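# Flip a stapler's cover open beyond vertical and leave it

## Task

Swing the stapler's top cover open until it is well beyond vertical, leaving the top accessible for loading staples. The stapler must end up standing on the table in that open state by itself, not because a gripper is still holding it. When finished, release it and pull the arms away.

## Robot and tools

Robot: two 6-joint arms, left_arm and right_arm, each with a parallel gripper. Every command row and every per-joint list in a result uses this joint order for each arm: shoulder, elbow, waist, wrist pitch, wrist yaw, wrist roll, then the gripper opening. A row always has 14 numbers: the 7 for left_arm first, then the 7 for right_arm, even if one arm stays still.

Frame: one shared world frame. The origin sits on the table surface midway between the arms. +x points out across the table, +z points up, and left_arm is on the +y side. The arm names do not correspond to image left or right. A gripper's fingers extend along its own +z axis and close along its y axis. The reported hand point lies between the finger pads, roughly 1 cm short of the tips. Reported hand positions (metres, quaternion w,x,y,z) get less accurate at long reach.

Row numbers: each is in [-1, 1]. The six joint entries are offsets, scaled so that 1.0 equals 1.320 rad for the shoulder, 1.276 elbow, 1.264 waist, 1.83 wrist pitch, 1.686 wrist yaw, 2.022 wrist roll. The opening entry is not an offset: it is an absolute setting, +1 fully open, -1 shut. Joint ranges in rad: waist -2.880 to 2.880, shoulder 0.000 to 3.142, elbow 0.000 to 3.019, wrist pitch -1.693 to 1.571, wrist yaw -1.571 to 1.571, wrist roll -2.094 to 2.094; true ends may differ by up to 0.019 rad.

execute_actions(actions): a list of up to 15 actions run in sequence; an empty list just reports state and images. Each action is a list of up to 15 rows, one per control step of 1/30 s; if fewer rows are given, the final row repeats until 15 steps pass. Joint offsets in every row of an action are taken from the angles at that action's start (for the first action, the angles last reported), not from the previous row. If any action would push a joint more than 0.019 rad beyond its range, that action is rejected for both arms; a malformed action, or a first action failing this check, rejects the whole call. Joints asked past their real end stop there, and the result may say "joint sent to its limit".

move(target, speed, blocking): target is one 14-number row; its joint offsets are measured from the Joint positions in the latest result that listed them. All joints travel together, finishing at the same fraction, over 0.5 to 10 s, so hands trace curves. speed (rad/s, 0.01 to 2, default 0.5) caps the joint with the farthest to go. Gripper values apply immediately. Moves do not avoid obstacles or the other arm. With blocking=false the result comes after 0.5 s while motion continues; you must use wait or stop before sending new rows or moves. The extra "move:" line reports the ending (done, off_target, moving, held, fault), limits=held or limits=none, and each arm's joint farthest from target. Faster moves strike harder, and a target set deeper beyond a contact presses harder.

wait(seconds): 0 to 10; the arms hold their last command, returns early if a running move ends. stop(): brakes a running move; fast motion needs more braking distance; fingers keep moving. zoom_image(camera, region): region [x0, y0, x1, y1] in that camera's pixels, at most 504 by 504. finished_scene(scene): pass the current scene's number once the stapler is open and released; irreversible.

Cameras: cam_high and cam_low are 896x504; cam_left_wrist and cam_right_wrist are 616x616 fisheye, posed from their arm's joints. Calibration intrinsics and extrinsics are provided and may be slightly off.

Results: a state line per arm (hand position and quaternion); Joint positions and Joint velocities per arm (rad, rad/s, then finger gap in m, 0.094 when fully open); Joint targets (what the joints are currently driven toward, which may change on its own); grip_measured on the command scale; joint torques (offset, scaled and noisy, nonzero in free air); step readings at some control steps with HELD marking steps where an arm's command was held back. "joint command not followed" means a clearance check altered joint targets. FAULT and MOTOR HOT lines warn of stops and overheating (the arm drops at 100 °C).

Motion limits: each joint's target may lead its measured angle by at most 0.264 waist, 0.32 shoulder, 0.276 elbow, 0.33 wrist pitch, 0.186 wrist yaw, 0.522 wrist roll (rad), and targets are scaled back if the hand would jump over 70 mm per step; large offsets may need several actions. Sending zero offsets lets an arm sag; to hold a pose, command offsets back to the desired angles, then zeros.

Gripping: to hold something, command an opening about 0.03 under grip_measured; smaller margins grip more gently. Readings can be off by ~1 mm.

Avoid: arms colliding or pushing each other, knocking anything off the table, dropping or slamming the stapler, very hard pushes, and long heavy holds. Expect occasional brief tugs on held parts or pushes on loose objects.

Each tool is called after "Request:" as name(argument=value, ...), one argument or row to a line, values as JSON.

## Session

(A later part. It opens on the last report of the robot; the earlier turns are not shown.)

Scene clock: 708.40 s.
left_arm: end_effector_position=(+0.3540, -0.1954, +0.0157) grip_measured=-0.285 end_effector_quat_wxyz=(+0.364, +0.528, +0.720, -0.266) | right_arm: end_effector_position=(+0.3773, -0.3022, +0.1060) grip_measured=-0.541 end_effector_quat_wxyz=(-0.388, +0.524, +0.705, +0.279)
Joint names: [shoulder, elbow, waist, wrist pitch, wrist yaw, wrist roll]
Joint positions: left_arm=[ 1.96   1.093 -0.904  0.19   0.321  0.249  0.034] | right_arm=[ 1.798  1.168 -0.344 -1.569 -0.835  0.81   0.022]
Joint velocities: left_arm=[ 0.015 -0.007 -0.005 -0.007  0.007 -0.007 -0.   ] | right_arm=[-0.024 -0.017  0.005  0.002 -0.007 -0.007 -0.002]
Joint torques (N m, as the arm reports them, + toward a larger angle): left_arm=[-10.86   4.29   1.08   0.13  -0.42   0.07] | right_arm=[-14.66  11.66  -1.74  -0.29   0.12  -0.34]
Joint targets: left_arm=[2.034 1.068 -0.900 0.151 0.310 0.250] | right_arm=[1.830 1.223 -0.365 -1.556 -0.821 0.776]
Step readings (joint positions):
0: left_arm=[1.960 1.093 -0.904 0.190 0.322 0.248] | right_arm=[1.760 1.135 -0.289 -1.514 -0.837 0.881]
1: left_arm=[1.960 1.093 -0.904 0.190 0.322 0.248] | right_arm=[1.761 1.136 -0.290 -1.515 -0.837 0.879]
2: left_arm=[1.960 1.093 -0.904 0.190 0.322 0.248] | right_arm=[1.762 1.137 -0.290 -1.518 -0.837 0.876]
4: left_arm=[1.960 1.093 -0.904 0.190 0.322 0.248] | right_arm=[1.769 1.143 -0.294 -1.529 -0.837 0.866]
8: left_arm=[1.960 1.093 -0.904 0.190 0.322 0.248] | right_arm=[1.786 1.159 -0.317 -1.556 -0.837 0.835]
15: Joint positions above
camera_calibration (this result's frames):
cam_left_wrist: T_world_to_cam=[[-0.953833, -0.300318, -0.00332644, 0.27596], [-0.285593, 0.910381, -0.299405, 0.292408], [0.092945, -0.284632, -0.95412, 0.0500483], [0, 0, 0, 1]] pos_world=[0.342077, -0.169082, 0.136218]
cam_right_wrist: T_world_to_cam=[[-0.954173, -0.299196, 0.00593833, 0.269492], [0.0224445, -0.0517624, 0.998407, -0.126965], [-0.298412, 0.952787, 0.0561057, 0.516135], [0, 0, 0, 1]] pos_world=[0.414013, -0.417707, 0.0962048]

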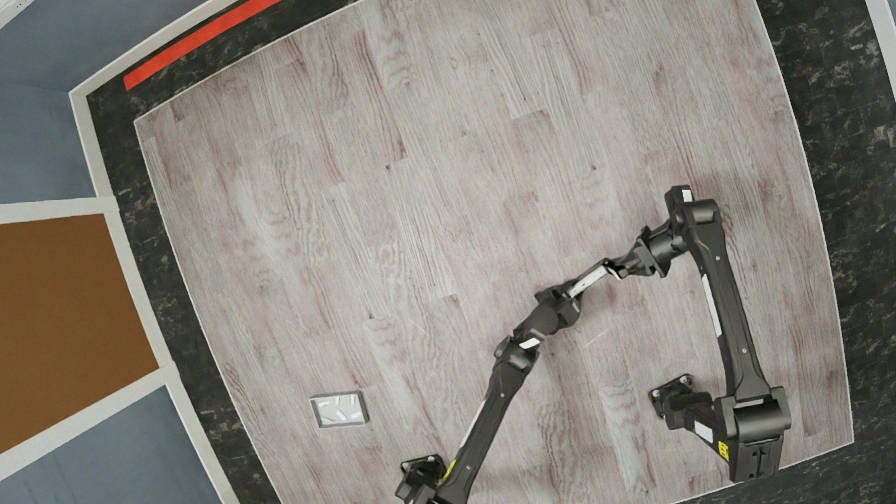

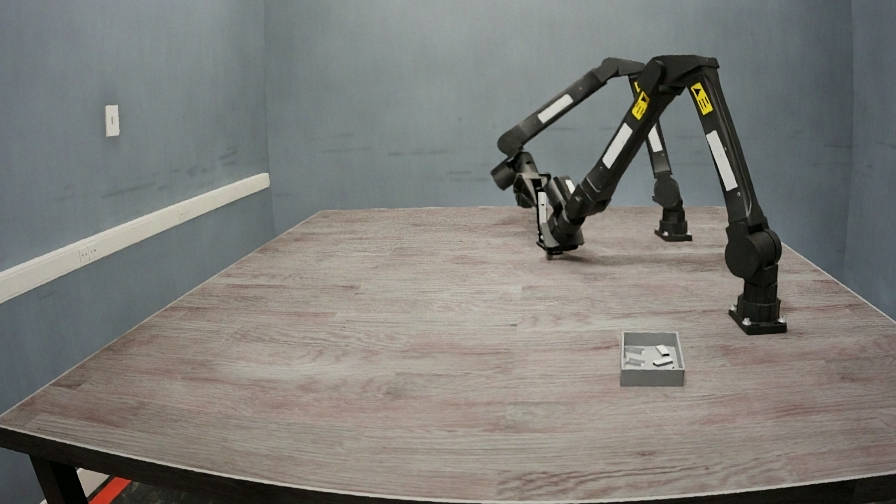

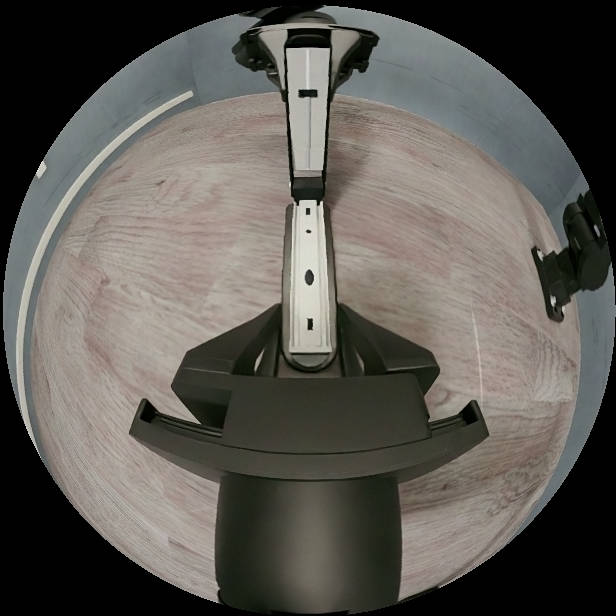

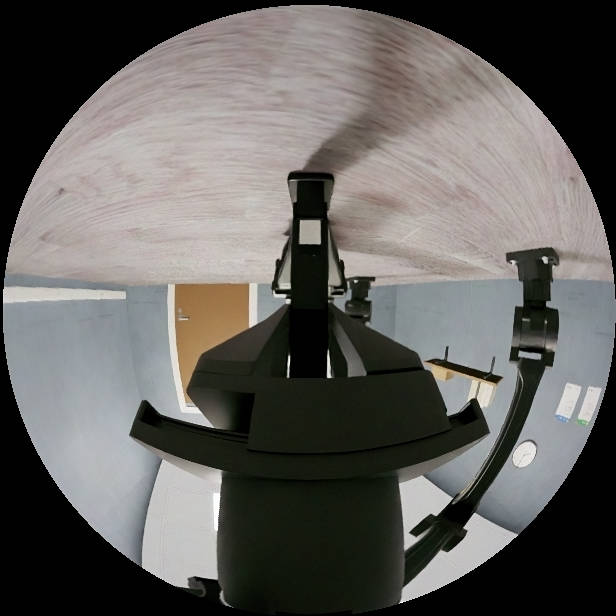

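Request:
execute_actions(
  actions=[
    [[0.0568,-0.0196,0.0032,-0.0213,-0.0065,0.0005,-0.315,0.03,0.0468,-0.0214,0.0044,0.0106,-0.0216,-0.575],[0.0568,-0.0196,0.0032,-0.0213,-0.0065,0.0005,-0.315,0.0357,0.0505,-0.0263,0.0016,0.0129,-0.0264,-0.575],[0.0568,-0.0196,0.0032,-0.0213,-0.0065,0.0005,-0.315,0.0415,0.0541,-0.0311,-0.0011,0.0152,-0.0312,-0.575],[0.0568,-0.0196,0.0032,-0.0213,-0.0065,0.0005,-0.315,0.0472,0.0578,-0.0359,-0.0038,0.0175,-0.036,-0.575],[0.0568,-0.0196,0.0032,-0.0213,-0.0065,0.0005,-0.315,0.053,0.0615,-0.0408,-0.0066,0.0199,-0.0408,-0.575],[0.0568,-0.0196,0.0032,-0.0213,-0.0065,0.0005,-0.315,0.0588,0.0652,-0.0456,-0.0093,0.0222,-0.0456,-0.575],[0.0568,-0.0196,0.0032,-0.0213,-0.0065,0.0005,-0.315,0.0645,0.0689,-0.0504,-0.012,0.0245,-0.0504,-0.575],[0.0568,-0.0196,0.0032,-0.0213,-0.0065,0.0005,-0.315,0.0703,0.0725,-0.0552,-0.0147,0.0268,-0.0552,-0.575],[0.0568,-0.0196,0.0032,-0.0213,-0.0065,0.0005,-0.315,0.076,0.0762,-0.0601,-0.0175,0.0291,-0.06,-0.575],[0.0568,-0.0196,0.0032,-0.0213,-0.0065,0.0005,-0.315,0.0818,0.0799,-0.0649,-0.0202,0.0314,-0.0648,-0.575]],
  ],
)

Scene clock: 736.30 s.
left_arm: end_effector_position=(+0.3540, -0.1954, +0.0157) grip_measured=-0.285 end_effector_quat_wxyz=(+0.364, +0.529, +0.719, -0.266) | right_arm: end_effector_position=(+0.3865, -0.3320, +0.0924) grip_measured=-0.540 end_effector_quat_wxyz=(-0.394, +0.520, +0.704, +0.281)
Joint names: [shoulder, elbow, waist, wrist pitch, wrist yaw, wrist roll]
Joint positions: left_arm=[ 1.96   1.093 -0.904  0.19   0.321  0.251  0.034] | right_arm=[ 1.874  1.223 -0.406 -1.622 -0.8    0.721  0.022]
Joint velocities: left_arm=[-0.015  0.012 -0.005  0.002  0.007 -0.022 -0.   ] | right_arm=[ 0.005  0.007 -0.044 -0.017  0.007 -0.037 -0.   ]
Joint torques (N m, as the arm reports them, + toward a larger angle): left_arm=[-10.84   4.36   0.6    0.12  -0.38   0.04] | right_arm=[-15.75  10.79  -0.49  -0.4    0.31  -0.36]
Joint targets: left_arm=[2.034 1.068 -0.900 0.151 0.310 0.250] | right_arm=[1.906 1.270 -0.426 -1.606 -0.782 0.680]
Step readings (joint positions):
0: left_arm=[1.960 1.093 -0.904 0.190 0.321 0.249] | right_arm=[1.798 1.168 -0.344 -1.569 -0.835 0.810]
1: left_arm=[1.960 1.093 -0.904 0.190 0.321 0.249] | right_arm=[1.799 1.169 -0.344 -1.570 -0.834 0.808]
2: left_arm=[1.960 1.093 -0.904 0.190 0.321 0.249] | right_arm=[1.800 1.171 -0.344 -1.573 -0.833 0.806]
4: left_arm=[1.960 1.093 -0.904 0.190 0.321 0.249] | right_arm=[1.808 1.178 -0.346 -1.583 -0.828 0.797]
8: left_arm=[1.960 1.093 -0.904 0.190 0.321 0.249] | right_arm=[1.832 1.200 -0.366 -1.606 -0.812 0.766]
15: Joint positions above
camera_calibration (this result's frames):
cam_left_wrist: T_world_to_cam=[[-0.954233, -0.299019, -0.00516816, 0.276384], [-0.28383, 0.910934, -0.299399, 0.291892], [0.0942339, -0.284229, -0.954114, 0.0496707], [0, 0, 0, 1]] pos_world=[0.341902, -0.169132, 0.136212]
cam_right_wrist: T_world_to_cam=[[-0.951886, -0.306339, 0.00829902, 0.265961], [0.0292486, -0.0638598, 0.99753, -0.121679], [-0.305053, 0.949778, 0.0697473, 0.548343], [0, 0, 0, 1]] pos_world=[0.423997, -0.4471, 0.0809253]

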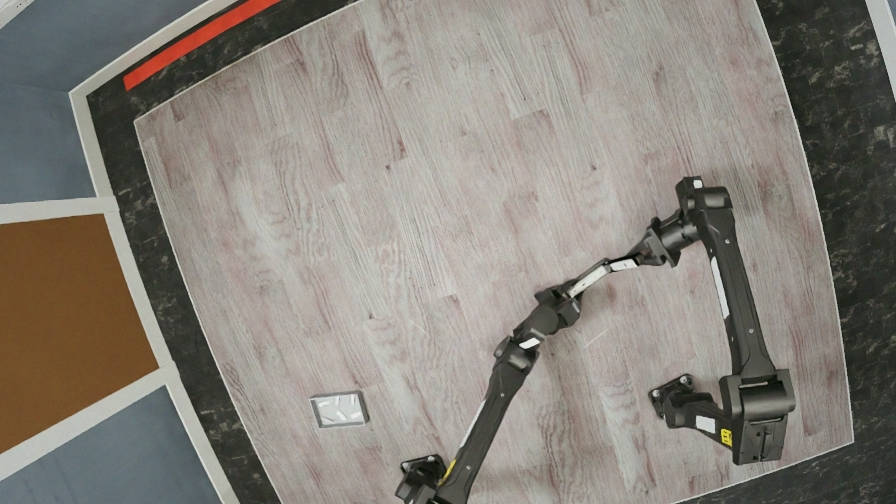

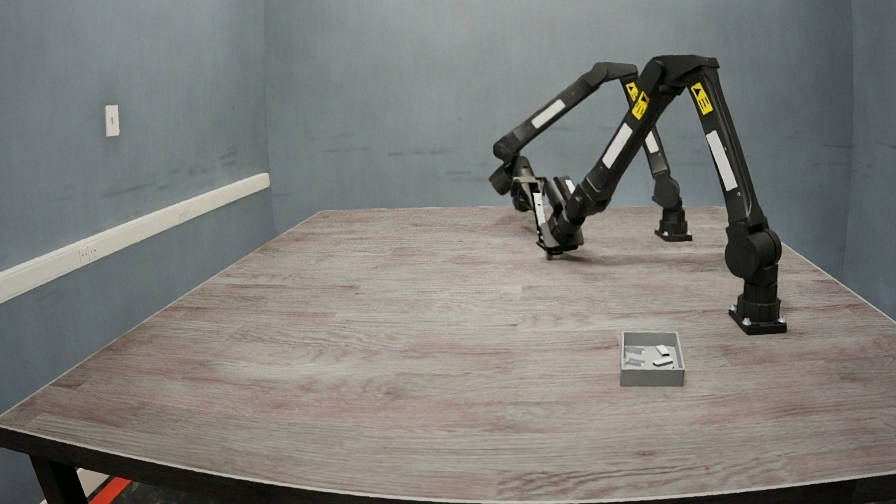

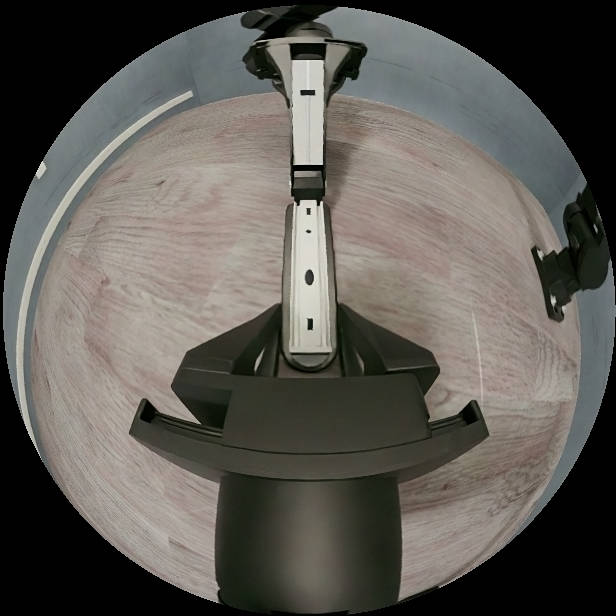

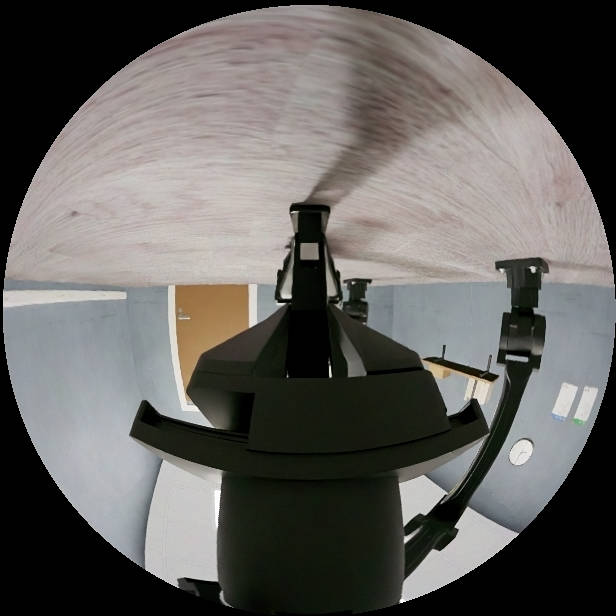

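Request:
execute_actions(
  actions=[
    [[0.0568,-0.0196,0.0032,-0.0213,-0.0065,0.0,-0.315,0.0281,0.0391,-0.0184,0.0091,0.0124,-0.0226,-0.575],[0.0568,-0.0196,0.0032,-0.0213,-0.0065,0.0,-0.315,0.032,0.0413,-0.021,0.0095,0.0141,-0.0249,-0.575],[0.0568,-0.0196,0.0032,-0.0213,-0.0065,0.0,-0.315,0.0359,0.0436,-0.0235,0.0099,0.0158,-0.0272,-0.575],[0.0568,-0.0196,0.0032,-0.0213,-0.0065,0.0,-0.315,0.0398,0.0459,-0.0261,0.0104,0.0175,-0.0295,-0.575],[0.0568,-0.0196,0.0032,-0.0213,-0.0065,0.0,-0.315,0.0436,0.0481,-0.0287,0.0108,0.0192,-0.0317,-0.575],[0.0568,-0.0196,0.0032,-0.0213,-0.0065,0.0,-0.315,0.0475,0.0504,-0.0313,0.0112,0.0209,-0.034,-0.575],[0.0568,-0.0196,0.0032,-0.0213,-0.0065,0.0,-0.315,0.0514,0.0526,-0.0338,0.0116,0.0226,-0.0363,-0.575],[0.0568,-0.0196,0.0032,-0.0213,-0.0065,0.0,-0.315,0.0553,0.0549,-0.0364,0.012,0.0243,-0.0386,-0.575]],
  ],
)

Scene clock: 746.03 s.
left_arm: end_effector_position=(+0.3540, -0.1954, +0.0157) grip_measured=-0.285 end_effector_quat_wxyz=(+0.364, +0.529, +0.719, -0.266) | right_arm: end_effector_position=(+0.3906, -0.3440, +0.0810) grip_measured=-0.540 end_effector_quat_wxyz=(-0.392, +0.513, +0.710, +0.280)
Joint names: [shoulder, elbow, waist, wrist pitch, wrist yaw, wrist roll]
Joint positions: left_arm=[ 1.96   1.093 -0.904  0.19   0.321  0.252  0.034] | right_arm=[ 1.911  1.244 -0.426 -1.624 -0.778  0.68   0.022]
Joint velocities: left_arm=[-0.015 -0.012 -0.015 -0.007 -0.095  0.007 -0.   ] | right_arm=[-0.005  0.002 -0.005 -0.012  0.007  0.007 -0.   ]
Joint torques (N m, as the arm reports them, + toward a larger angle): left_arm=[-10.89   4.43   0.73   0.13  -0.37   0.06] | right_arm=[-15.89  10.77  -1.87  -0.02   0.33  -0.35]
Joint targets: left_arm=[2.034 1.068 -0.900 0.151 0.310 0.251] | right_arm=[1.947 1.293 -0.452 -1.600 -0.759 0.643]
Step readings (joint positions):
0: left_arm=[1.960 1.093 -0.904 0.190 0.321 0.252] | right_arm=[1.874 1.223 -0.406 -1.622 -0.800 0.717]
1: left_arm=[1.960 1.093 -0.904 0.190 0.321 0.252] | right_arm=[1.874 1.223 -0.406 -1.622 -0.800 0.717]
2: left_arm=[1.960 1.093 -0.904 0.190 0.321 0.252] | right_arm=[1.874 1.223 -0.406 -1.622 -0.799 0.716]
4: left_arm=[1.960 1.093 -0.904 0.190 0.321 0.252] | right_arm=[1.877 1.226 -0.406 -1.623 -0.795 0.712]
8: left_arm=[1.960 1.093 -0.904 0.190 0.321 0.252] | right_arm=[1.891 1.237 -0.413 -1.624 -0.781 0.700]
15: Joint positions above
camera_calibration (this result's frames):
cam_left_wrist: T_world_to_cam=[[-0.954365, -0.298586, -0.00578207, 0.276525], [-0.283242, 0.911118, -0.299396, 0.29172], [0.0946636, -0.284095, -0.954111, 0.0495447], [0, 0, 0, 1]] pos_world=[0.341843, -0.169149, 0.13621]
cam_right_wrist: T_world_to_cam=[[-0.946808, -0.32179, -0.00223932, 0.259837], [0.0189361, -0.06266, 0.997855, -0.10682], [-0.321241, 0.944735, 0.0654205, 0.566701], [0, 0, 0, 1]] pos_world=[0.430086, -0.458463, 0.0700987]

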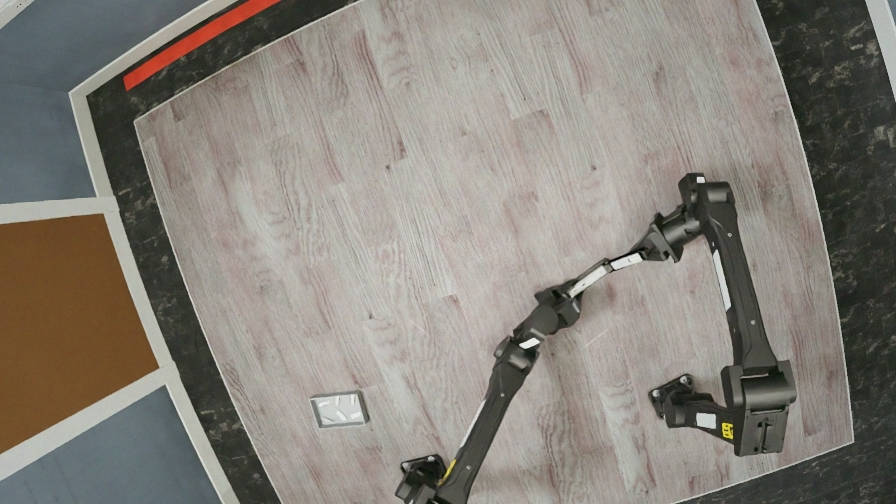

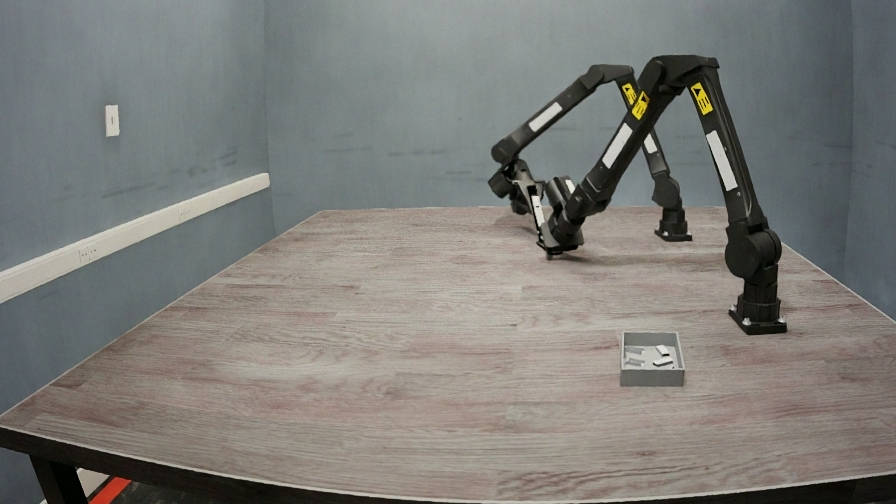

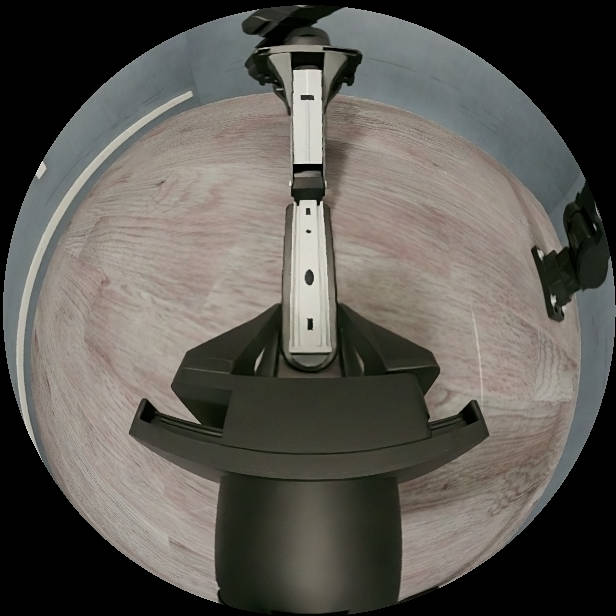

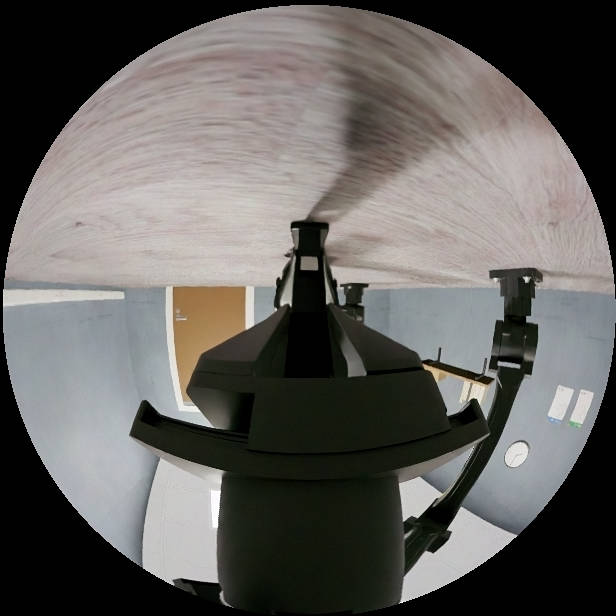

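Request:
execute_actions(
  actions=[
    [[0.0568,-0.0196,0.0032,-0.0213,-0.0065,0.0,-0.315,0.02,0.03,-0.012,0.008,0.006,-0.01,-0.575],[0.0568,-0.0196,0.0032,-0.0213,-0.0065,0.0,-0.315,0.014,0.024,-0.006,0.004,0.003,-0.005,-0.575],[0.0568,-0.0196,0.0032,-0.0213,-0.0065,0.0,-0.315,0.009,0.018,0.0,0.0,0.0,0.0,-0.575],[0.0568,-0.0196,0.0032,-0.0213,-0.0065,0.0,-0.315,0.009,0.018,0.0,0.0,0.0,0.0,-0.575],[0.0568,-0.0196,0.0032,-0.0213,-0.0065,0.0,-0.315,0.009,0.018,0.0,0.0,0.0,0.0,-0.55],[0.0568,-0.0196,0.0032,-0.0213,-0.0065,0.0,-0.315,0.009,0.018,0.0,0.0,0.0,0.0,-0.53],[0.0568,-0.0196,0.0032,-0.0213,-0.0065,0.0,-0.315,0.009,0.018,0.0,0.0,0.0,0.0,-0.5],[0.0568,-0.0196,0.0032,-0.0213,-0.0065,0.0,-0.315,0.009,0.018,0.0,0.0,0.0,0.0,-0.45]],
  ],
)

Scene clock: 751.10 s.
left_arm: end_effector_position=(+0.3540, -0.1954, +0.0157) grip_measured=-0.285 end_effector_quat_wxyz=(+0.364, +0.529, +0.719, -0.266) | right_arm: end_effector_position=(+0.3903, -0.3433, +0.0818) grip_measured=-0.451 end_effector_quat_wxyz=(-0.394, +0.514, +0.708, +0.280)
Joint names: [shoulder, elbow, waist, wrist pitch, wrist yaw, wrist roll]
Joint positions: left_arm=[ 1.96   1.093 -0.904  0.19   0.321  0.252  0.034] | right_arm=[ 1.911  1.244 -0.426 -1.628 -0.781  0.682  0.026]
Joint velocities: left_arm=[ 0.005  0.012  0.005  0.007 -0.066  0.022 -0.001] | right_arm=[-0.005 -0.017 -0.005 -0.002 -0.037  0.007 -0.001]
Joint torques (N m, as the arm reports them, + toward a larger angle): left_arm=[-10.91   4.34   0.79   0.11  -0.37   0.07] | right_arm=[-17.7    8.73   0.59  -0.77  -0.32   0.  ]
Joint targets: left_arm=[2.034 1.068 -0.900 0.151 0.310 0.252] | right_arm=[1.923 1.267 -0.427 -1.624 -0.778 0.680]
Step readings (joint positions):
0: left_arm=[1.960 1.093 -0.904 0.190 0.321 0.252] | right_arm=[1.911 1.244 -0.426 -1.624 -0.778 0.678]
1: left_arm=[1.960 1.093 -0.904 0.190 0.321 0.252] | right_arm=[1.911 1.244 -0.426 -1.625 -0.778 0.678]
2: left_arm=[1.960 1.093 -0.904 0.190 0.321 0.252] | right_arm=[1.911 1.244 -0.426 -1.626 -0.780 0.679]
4: left_arm=[1.960 1.093 -0.904 0.190 0.321 0.252] | right_arm=[1.911 1.244 -0.426 -1.628 -0.781 0.681]
8: left_arm=[1.960 1.093 -0.904 0.190 0.321 0.252] | right_arm=[1.911 1.244 -0.426 -1.628 -0.781 0.682]
15: Joint positions above
camera_calibration (this result's frames):
cam_left_wrist: T_world_to_cam=[[-0.954365, -0.298586, -0.00578207, 0.276525], [-0.283242, 0.911118, -0.299396, 0.29172], [0.0946636, -0.284095, -0.954111, 0.0495447], [0, 0, 0, 1]] pos_world=[0.341843, -0.169149, 0.13621]
cam_right_wrist: T_world_to_cam=[[-0.947587, -0.319491, 0.0020721, 0.26056], [0.0240682, -0.0649145, 0.997601, -0.110263], [-0.318589, 0.945363, 0.0692017, 0.564767], [0, 0, 0, 1]] pos_world=[0.429486, -0.457822, 0.0703752]

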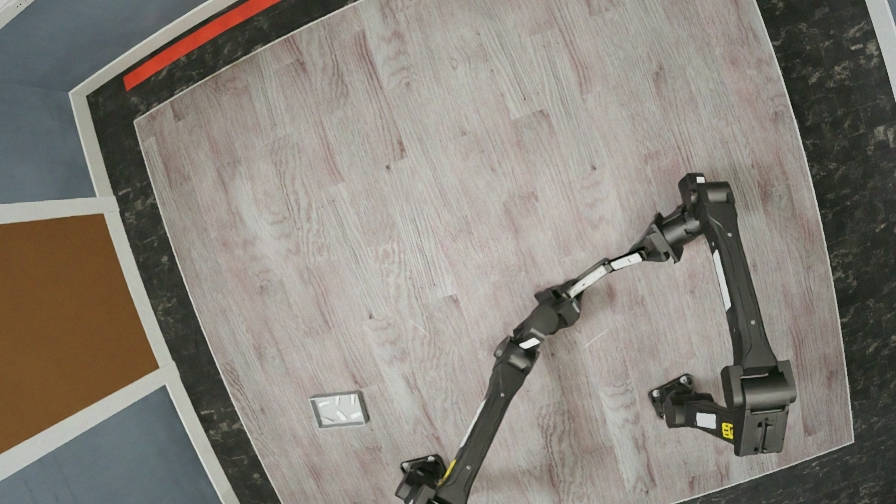

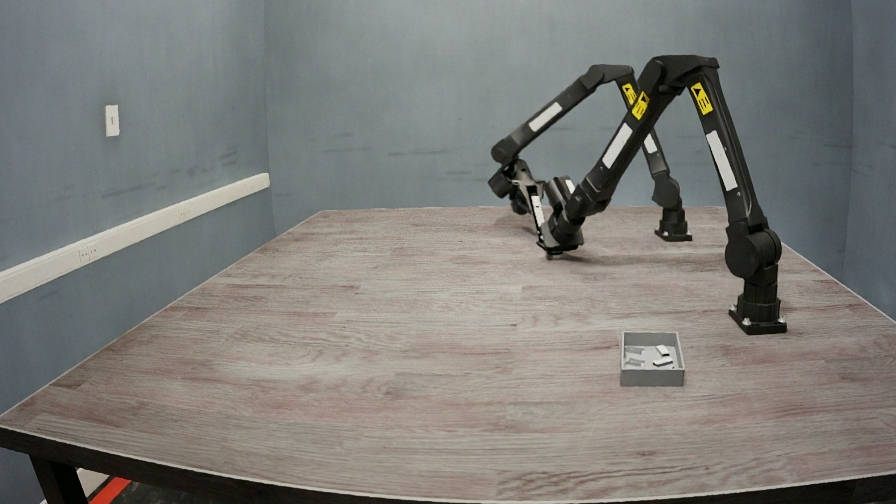

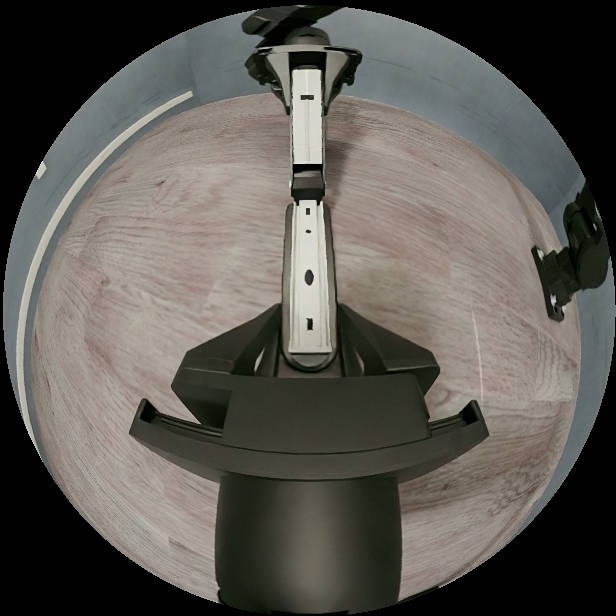

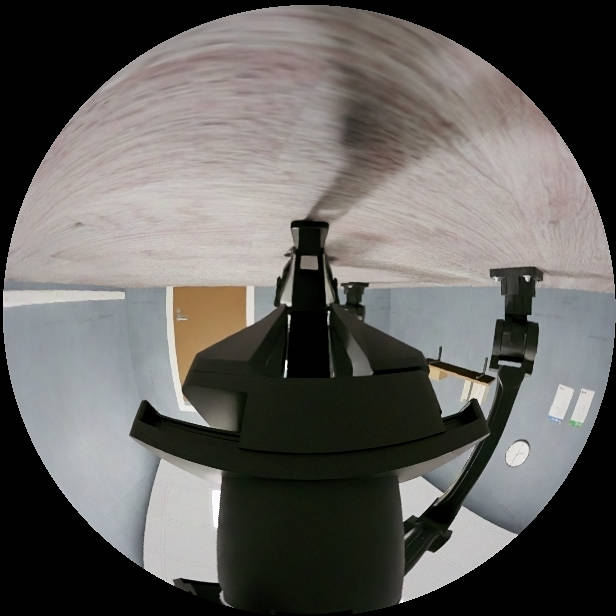

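Request:
move(
  target=[0.008,0.012,0.0,0.0,0.0,0.0,-0.315,-0.117,0.018,-0.055,0.0,0.0,0.0,0.2],
  speed=0.15,
)

Scene clock: 762.87 s.
left_arm: end_effector_position=(+0.3543, -0.1960, +0.0180) grip_measured=-0.285 end_effector_quat_wxyz=(+0.366, +0.529, +0.718, -0.267) | right_arm: end_effector_position=(+0.3937, -0.3694, +0.1337) grip_measured=+0.199 end_effector_quat_wxyz=(-0.325, +0.524, +0.723, +0.312)
Joint names: [shoulder, elbow, waist, wrist pitch, wrist yaw, wrist roll]
Joint positions: left_arm=[ 1.957  1.094 -0.904  0.192  0.323  0.252  0.034] | right_arm=[ 1.768  1.244 -0.488 -1.628 -0.781  0.682  0.056]
Joint velocities: left_arm=[-0.015 -0.007 -0.005  0.002 -0.037  0.022 -0.   ] | right_arm=[-0.024 -0.012 -0.005 -0.012  0.066 -0.007  0.   ]
Joint torques (N m, as the arm reports them, + toward a larger angle): left_arm=[-16.6    7.27   0.66   1.36   0.12   0.08] | right_arm=[-18.61   9.59   0.02  -0.69  -0.49   0.02]
Joint targets: left_arm=[1.970 1.109 -0.904 0.190 0.321 0.252] | right_arm=[1.757 1.267 -0.495 -1.628 -0.781 0.682]
move: off_target (right_arm); limits=none; left_arm: farthest joint: the shoulder, 0.014 radians from its target (0.011 radians at the start); right_arm: farthest joint: the elbow, 0.023 radians from its target (0.023 radians at the start)
camera_calibration (this result's frames):
cam_left_wrist: T_world_to_cam=[[-0.954615, -0.297759, -0.00708963, 0.276919], [-0.281615, 0.910095, -0.304005, 0.292391], [0.0969725, -0.288211, -0.952644, 0.0498368], [0, 0, 0, 1]] pos_world=[0.34186, -0.169285, 0.138328]
cam_right_wrist: T_world_to_cam=[[-0.957943, -0.262249, -0.116495, 0.296354], [-0.115144, -0.0205688, 0.993136, -0.0920384], [-0.262845, 0.964781, -0.0104928, 0.582831], [0, 0, 0, 1]] pos_world=[0.426487, -0.486479, 0.132046]

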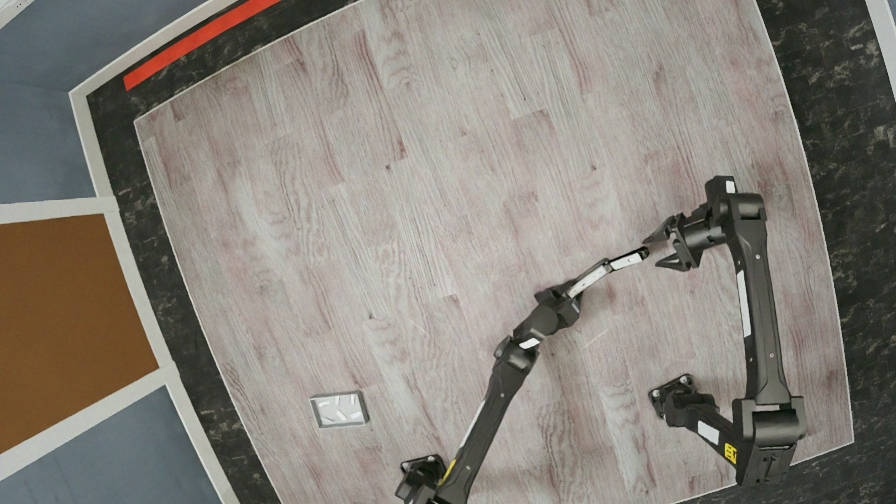

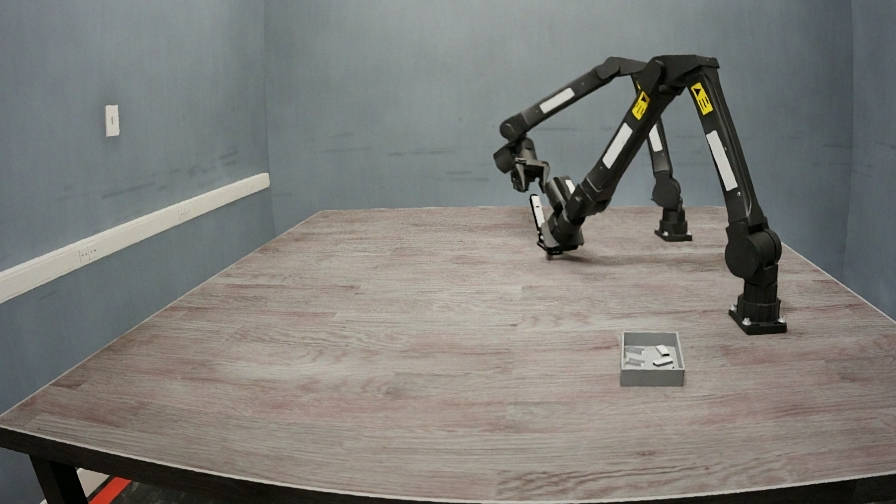

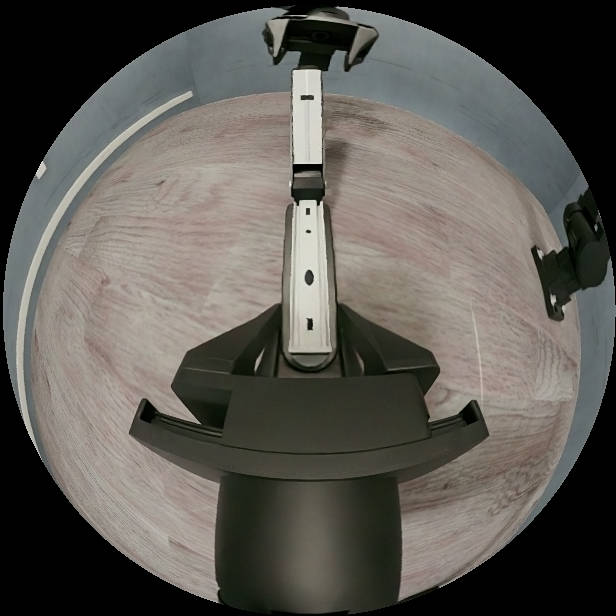

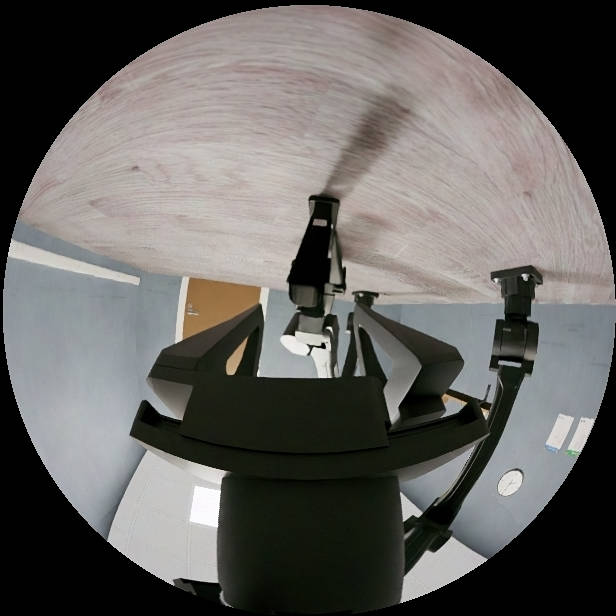

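Request:
execute_actions(
  actions=[
    [[0.015,0.012,0.0,0.0,0.0,0.0,-0.30,-0.008,0.018,-0.005,0.0,0.0,0.0,0.2],[0.015,0.012,0.0,0.0,0.0,0.0,-0.29,-0.008,0.018,-0.005,0.0,0.0,0.0,0.2],[0.015,0.012,0.0,0.0,0.0,0.0,-0.28,-0.008,0.018,-0.005,0.0,0.0,0.0,0.2],[0.015,0.012,0.0,0.0,0.0,0.0,-0.27,-0.008,0.018,-0.005,0.0,0.0,0.0,0.2],[0.015,0.012,0.0,0.0,0.0,0.0,-0.25,-0.008,0.018,-0.005,0.0,0.0,0.0,0.2],[0.015,0.012,0.0,0.0,0.0,0.0,-0.22,-0.008,0.018,-0.005,0.0,0.0,0.0,0.2],[0.015,0.012,0.0,0.0,0.0,0.0,-0.18,-0.008,0.018,-0.005,0.0,0.0,0.0,0.2]],
  ],
)

Scene clock: 766.37 s.
left_arm: end_effector_position=(+0.3539, -0.1962, +0.0181) grip_measured=-0.182 end_effector_quat_wxyz=(+0.366, +0.529, +0.717, -0.268) | right_arm: end_effector_position=(+0.3937, -0.3694, +0.1337) grip_measured=+0.199 end_effector_quat_wxyz=(-0.325, +0.524, +0.723, +0.312)
Joint names: [shoulder, elbow, waist, wrist pitch, wrist yaw, wrist roll]
Joint positions: left_arm=[ 1.957  1.094 -0.904  0.192  0.325  0.252  0.038] | right_arm=[ 1.768  1.244 -0.488 -1.628 -0.781  0.682  0.056]
Joint velocities: left_arm=[-0.015  0.002 -0.005 -0.002 -0.007 -0.037  0.   ] | right_arm=[-0.005 -0.012  0.005  0.002  0.037  0.007 -0.   ]
Joint torques (N m, as the arm reports them, + toward a larger angle): left_arm=[-16.05   7.25   0.45   1.46   0.05   0.08] | right_arm=[-18.61   9.58   0.09  -0.7   -0.49   0.02]
Joint targets: left_arm=[1.977 1.109 -0.904 0.192 0.322 0.252] | right_arm=[1.758 1.267 -0.495 -1.628 -0.781 0.682]
Step readings (joint positions):
0: left_arm=[1.957 1.094 -0.904 0.192 0.323 0.252] | right_arm=[1.768 1.244 -0.488 -1.628 -0.781 0.682]
1: left_arm=[1.957 1.094 -0.904 0.192 0.323 0.252] | right_arm=[1.768 1.244 -0.488 -1.628 -0.781 0.682]
2: left_arm=[1.957 1.094 -0.904 0.192 0.323 0.252] | right_arm=[1.768 1.244 -0.488 -1.628 -0.781 0.682]
4: left_arm=[1.957 1.094 -0.904 0.192 0.323 0.252] | right_arm=[1.768 1.244 -0.488 -1.628 -0.781 0.682]
8: left_arm=[1.957 1.094 -0.904 0.192 0.325 0.252] | right_arm=[1.768 1.244 -0.488 -1.628 -0.781 0.682]
15: Joint positions above
camera_calibration (this result's frames):
cam_left_wrist: T_world_to_cam=[[-0.955243, -0.295769, -0.00556561, 0.27706], [-0.280095, 0.910353, -0.304636, 0.292008], [0.0951687, -0.289443, -0.952453, 0.050299], [0, 0, 0, 1]] pos_world=[0.341663, -0.169326, 0.138406]
cam_right_wrist: T_world_to_cam=[[-0.957943, -0.262249, -0.116495, 0.296354], [-0.115144, -0.0205688, 0.993136, -0.0920384], [-0.262845, 0.964781, -0.0104928, 0.582831], [0, 0, 0, 1]] pos_world=[0.426487, -0.486479, 0.132046]

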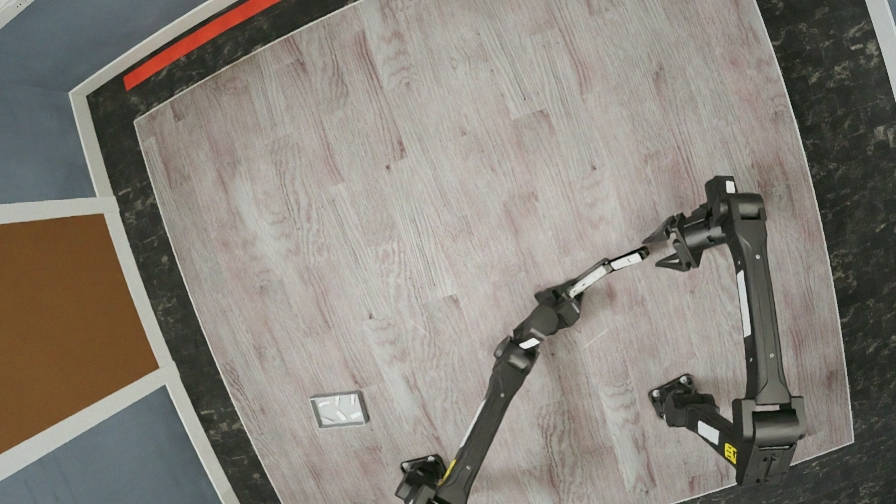

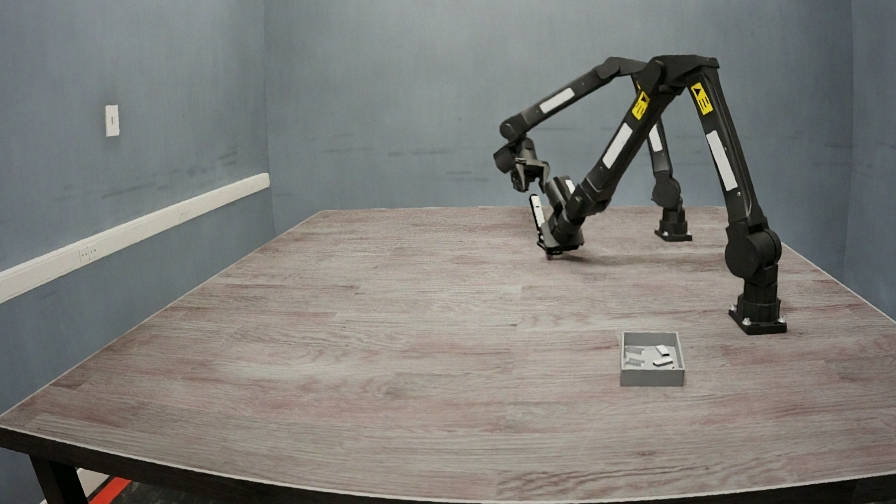

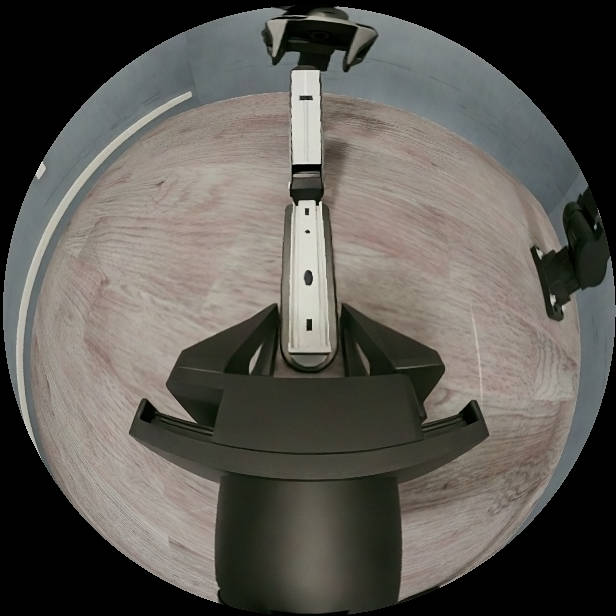

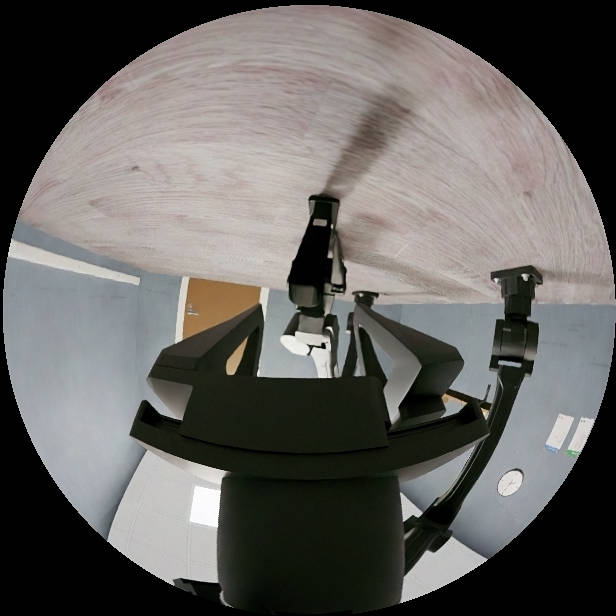

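Request:
move(
  target=[-0.23,-0.12,0.0,0.0,0.0,0.0,0.3,-0.12,0.018,-0.12,0.0,0.0,0.0,0.2],
  speed=0.3,
)

Scene clock: 771.27 s.
left_arm: end_effector_position=(+0.3258, -0.1639, +0.1332) grip_measured=+0.298 end_effector_quat_wxyz=(+0.429, +0.520, +0.682, -0.282) | right_arm: end_effector_position=(+0.3840, -0.4266, +0.1872) grip_measured=+0.199 end_effector_quat_wxyz=(-0.237, +0.562, +0.712, +0.349)
Joint names: [shoulder, elbow, waist, wrist pitch, wrist yaw, wrist roll]
Joint positions: left_arm=[ 1.663  0.949 -0.904  0.192  0.327  0.252  0.061] | right_arm=[ 1.621  1.244 -0.636 -1.628 -0.781  0.682  0.056]
Joint velocities: left_arm=[-0.005 -0.002 -0.005 -0.002 -0.066  0.022 -0.001] | right_arm=[ 0.005  0.007  0.005 -0.017  0.007 -0.051 -0.   ]
Joint torques (N m, as the arm reports them, + toward a larger angle): left_arm=[-15.44   6.43   0.45   1.5    0.07   0.08] | right_arm=[-17.67  10.57   0.22  -0.46  -0.53   0.01]
Joint targets: left_arm=[1.653 0.941 -0.904 0.192 0.325 0.252] | right_arm=[1.610 1.267 -0.640 -1.628 -0.781 0.682]
move: off_target (right_arm); limits=none; left_arm: farthest joint: the shoulder, 0.009 radians from its target (0.303 radians at the start); right_arm: farthest joint: the elbow, 0.023 radians from its target (0.023 radians at the start)
camera_calibration (this result's frames):
cam_left_wrist: T_world_to_cam=[[-0.95224, -0.298541, -0.0641275, 0.266797], [-0.243269, 0.868648, -0.431591, 0.287895], [0.184552, -0.395378, -0.899787, 0.118519], [0, 0, 0, 1]] pos_world=[0.302218, -0.12357, 0.248004]
cam_right_wrist: T_world_to_cam=[[-0.962833, -0.130764, -0.236335, 0.358701], [-0.245932, 0.0626647, 0.967259, -0.0568839], [-0.111673, 0.989431, -0.0924945, 0.603811], [0, 0, 0, 1]] pos_world=[0.398809, -0.54696, 0.195644]

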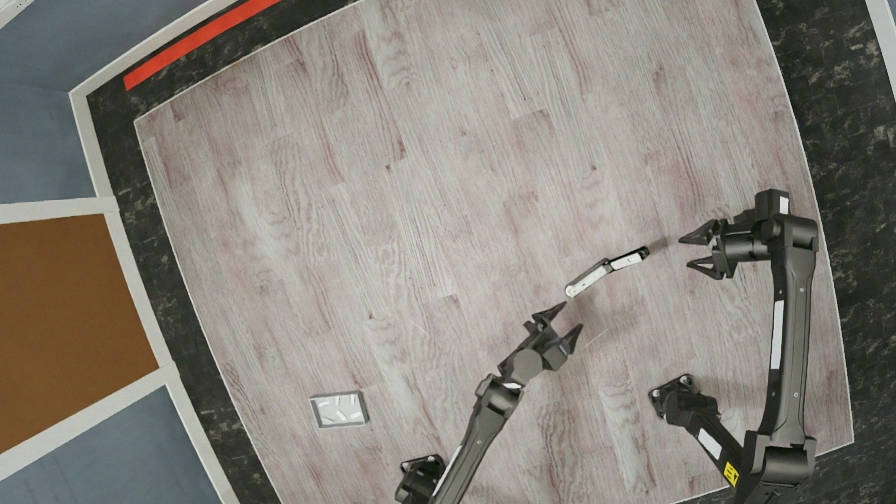

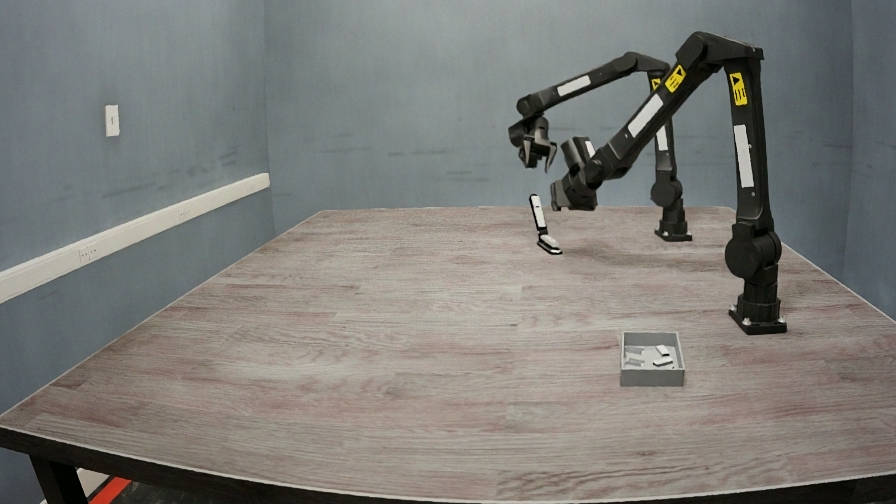

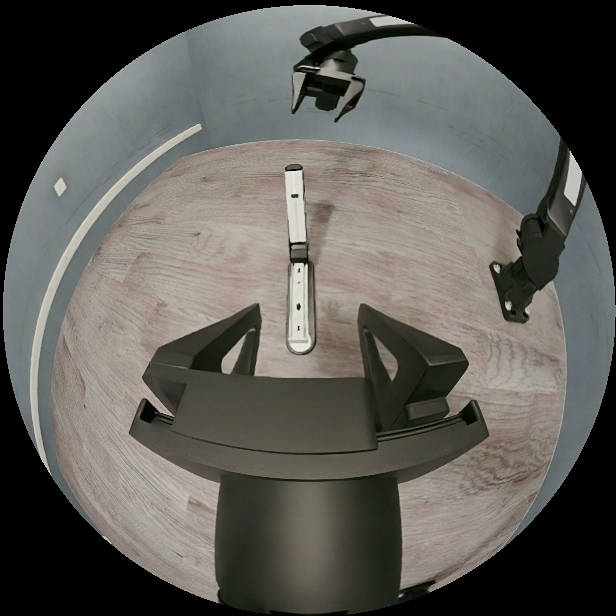

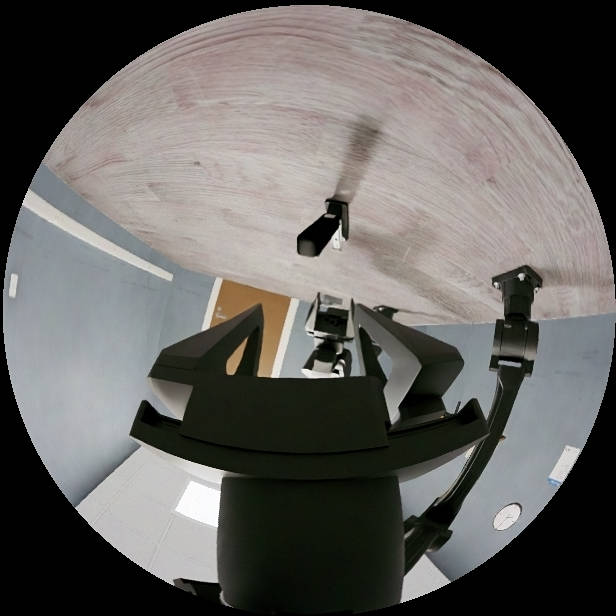

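Request:
finished_scene(
  scene=1,
)

The scene is finished: the task was done.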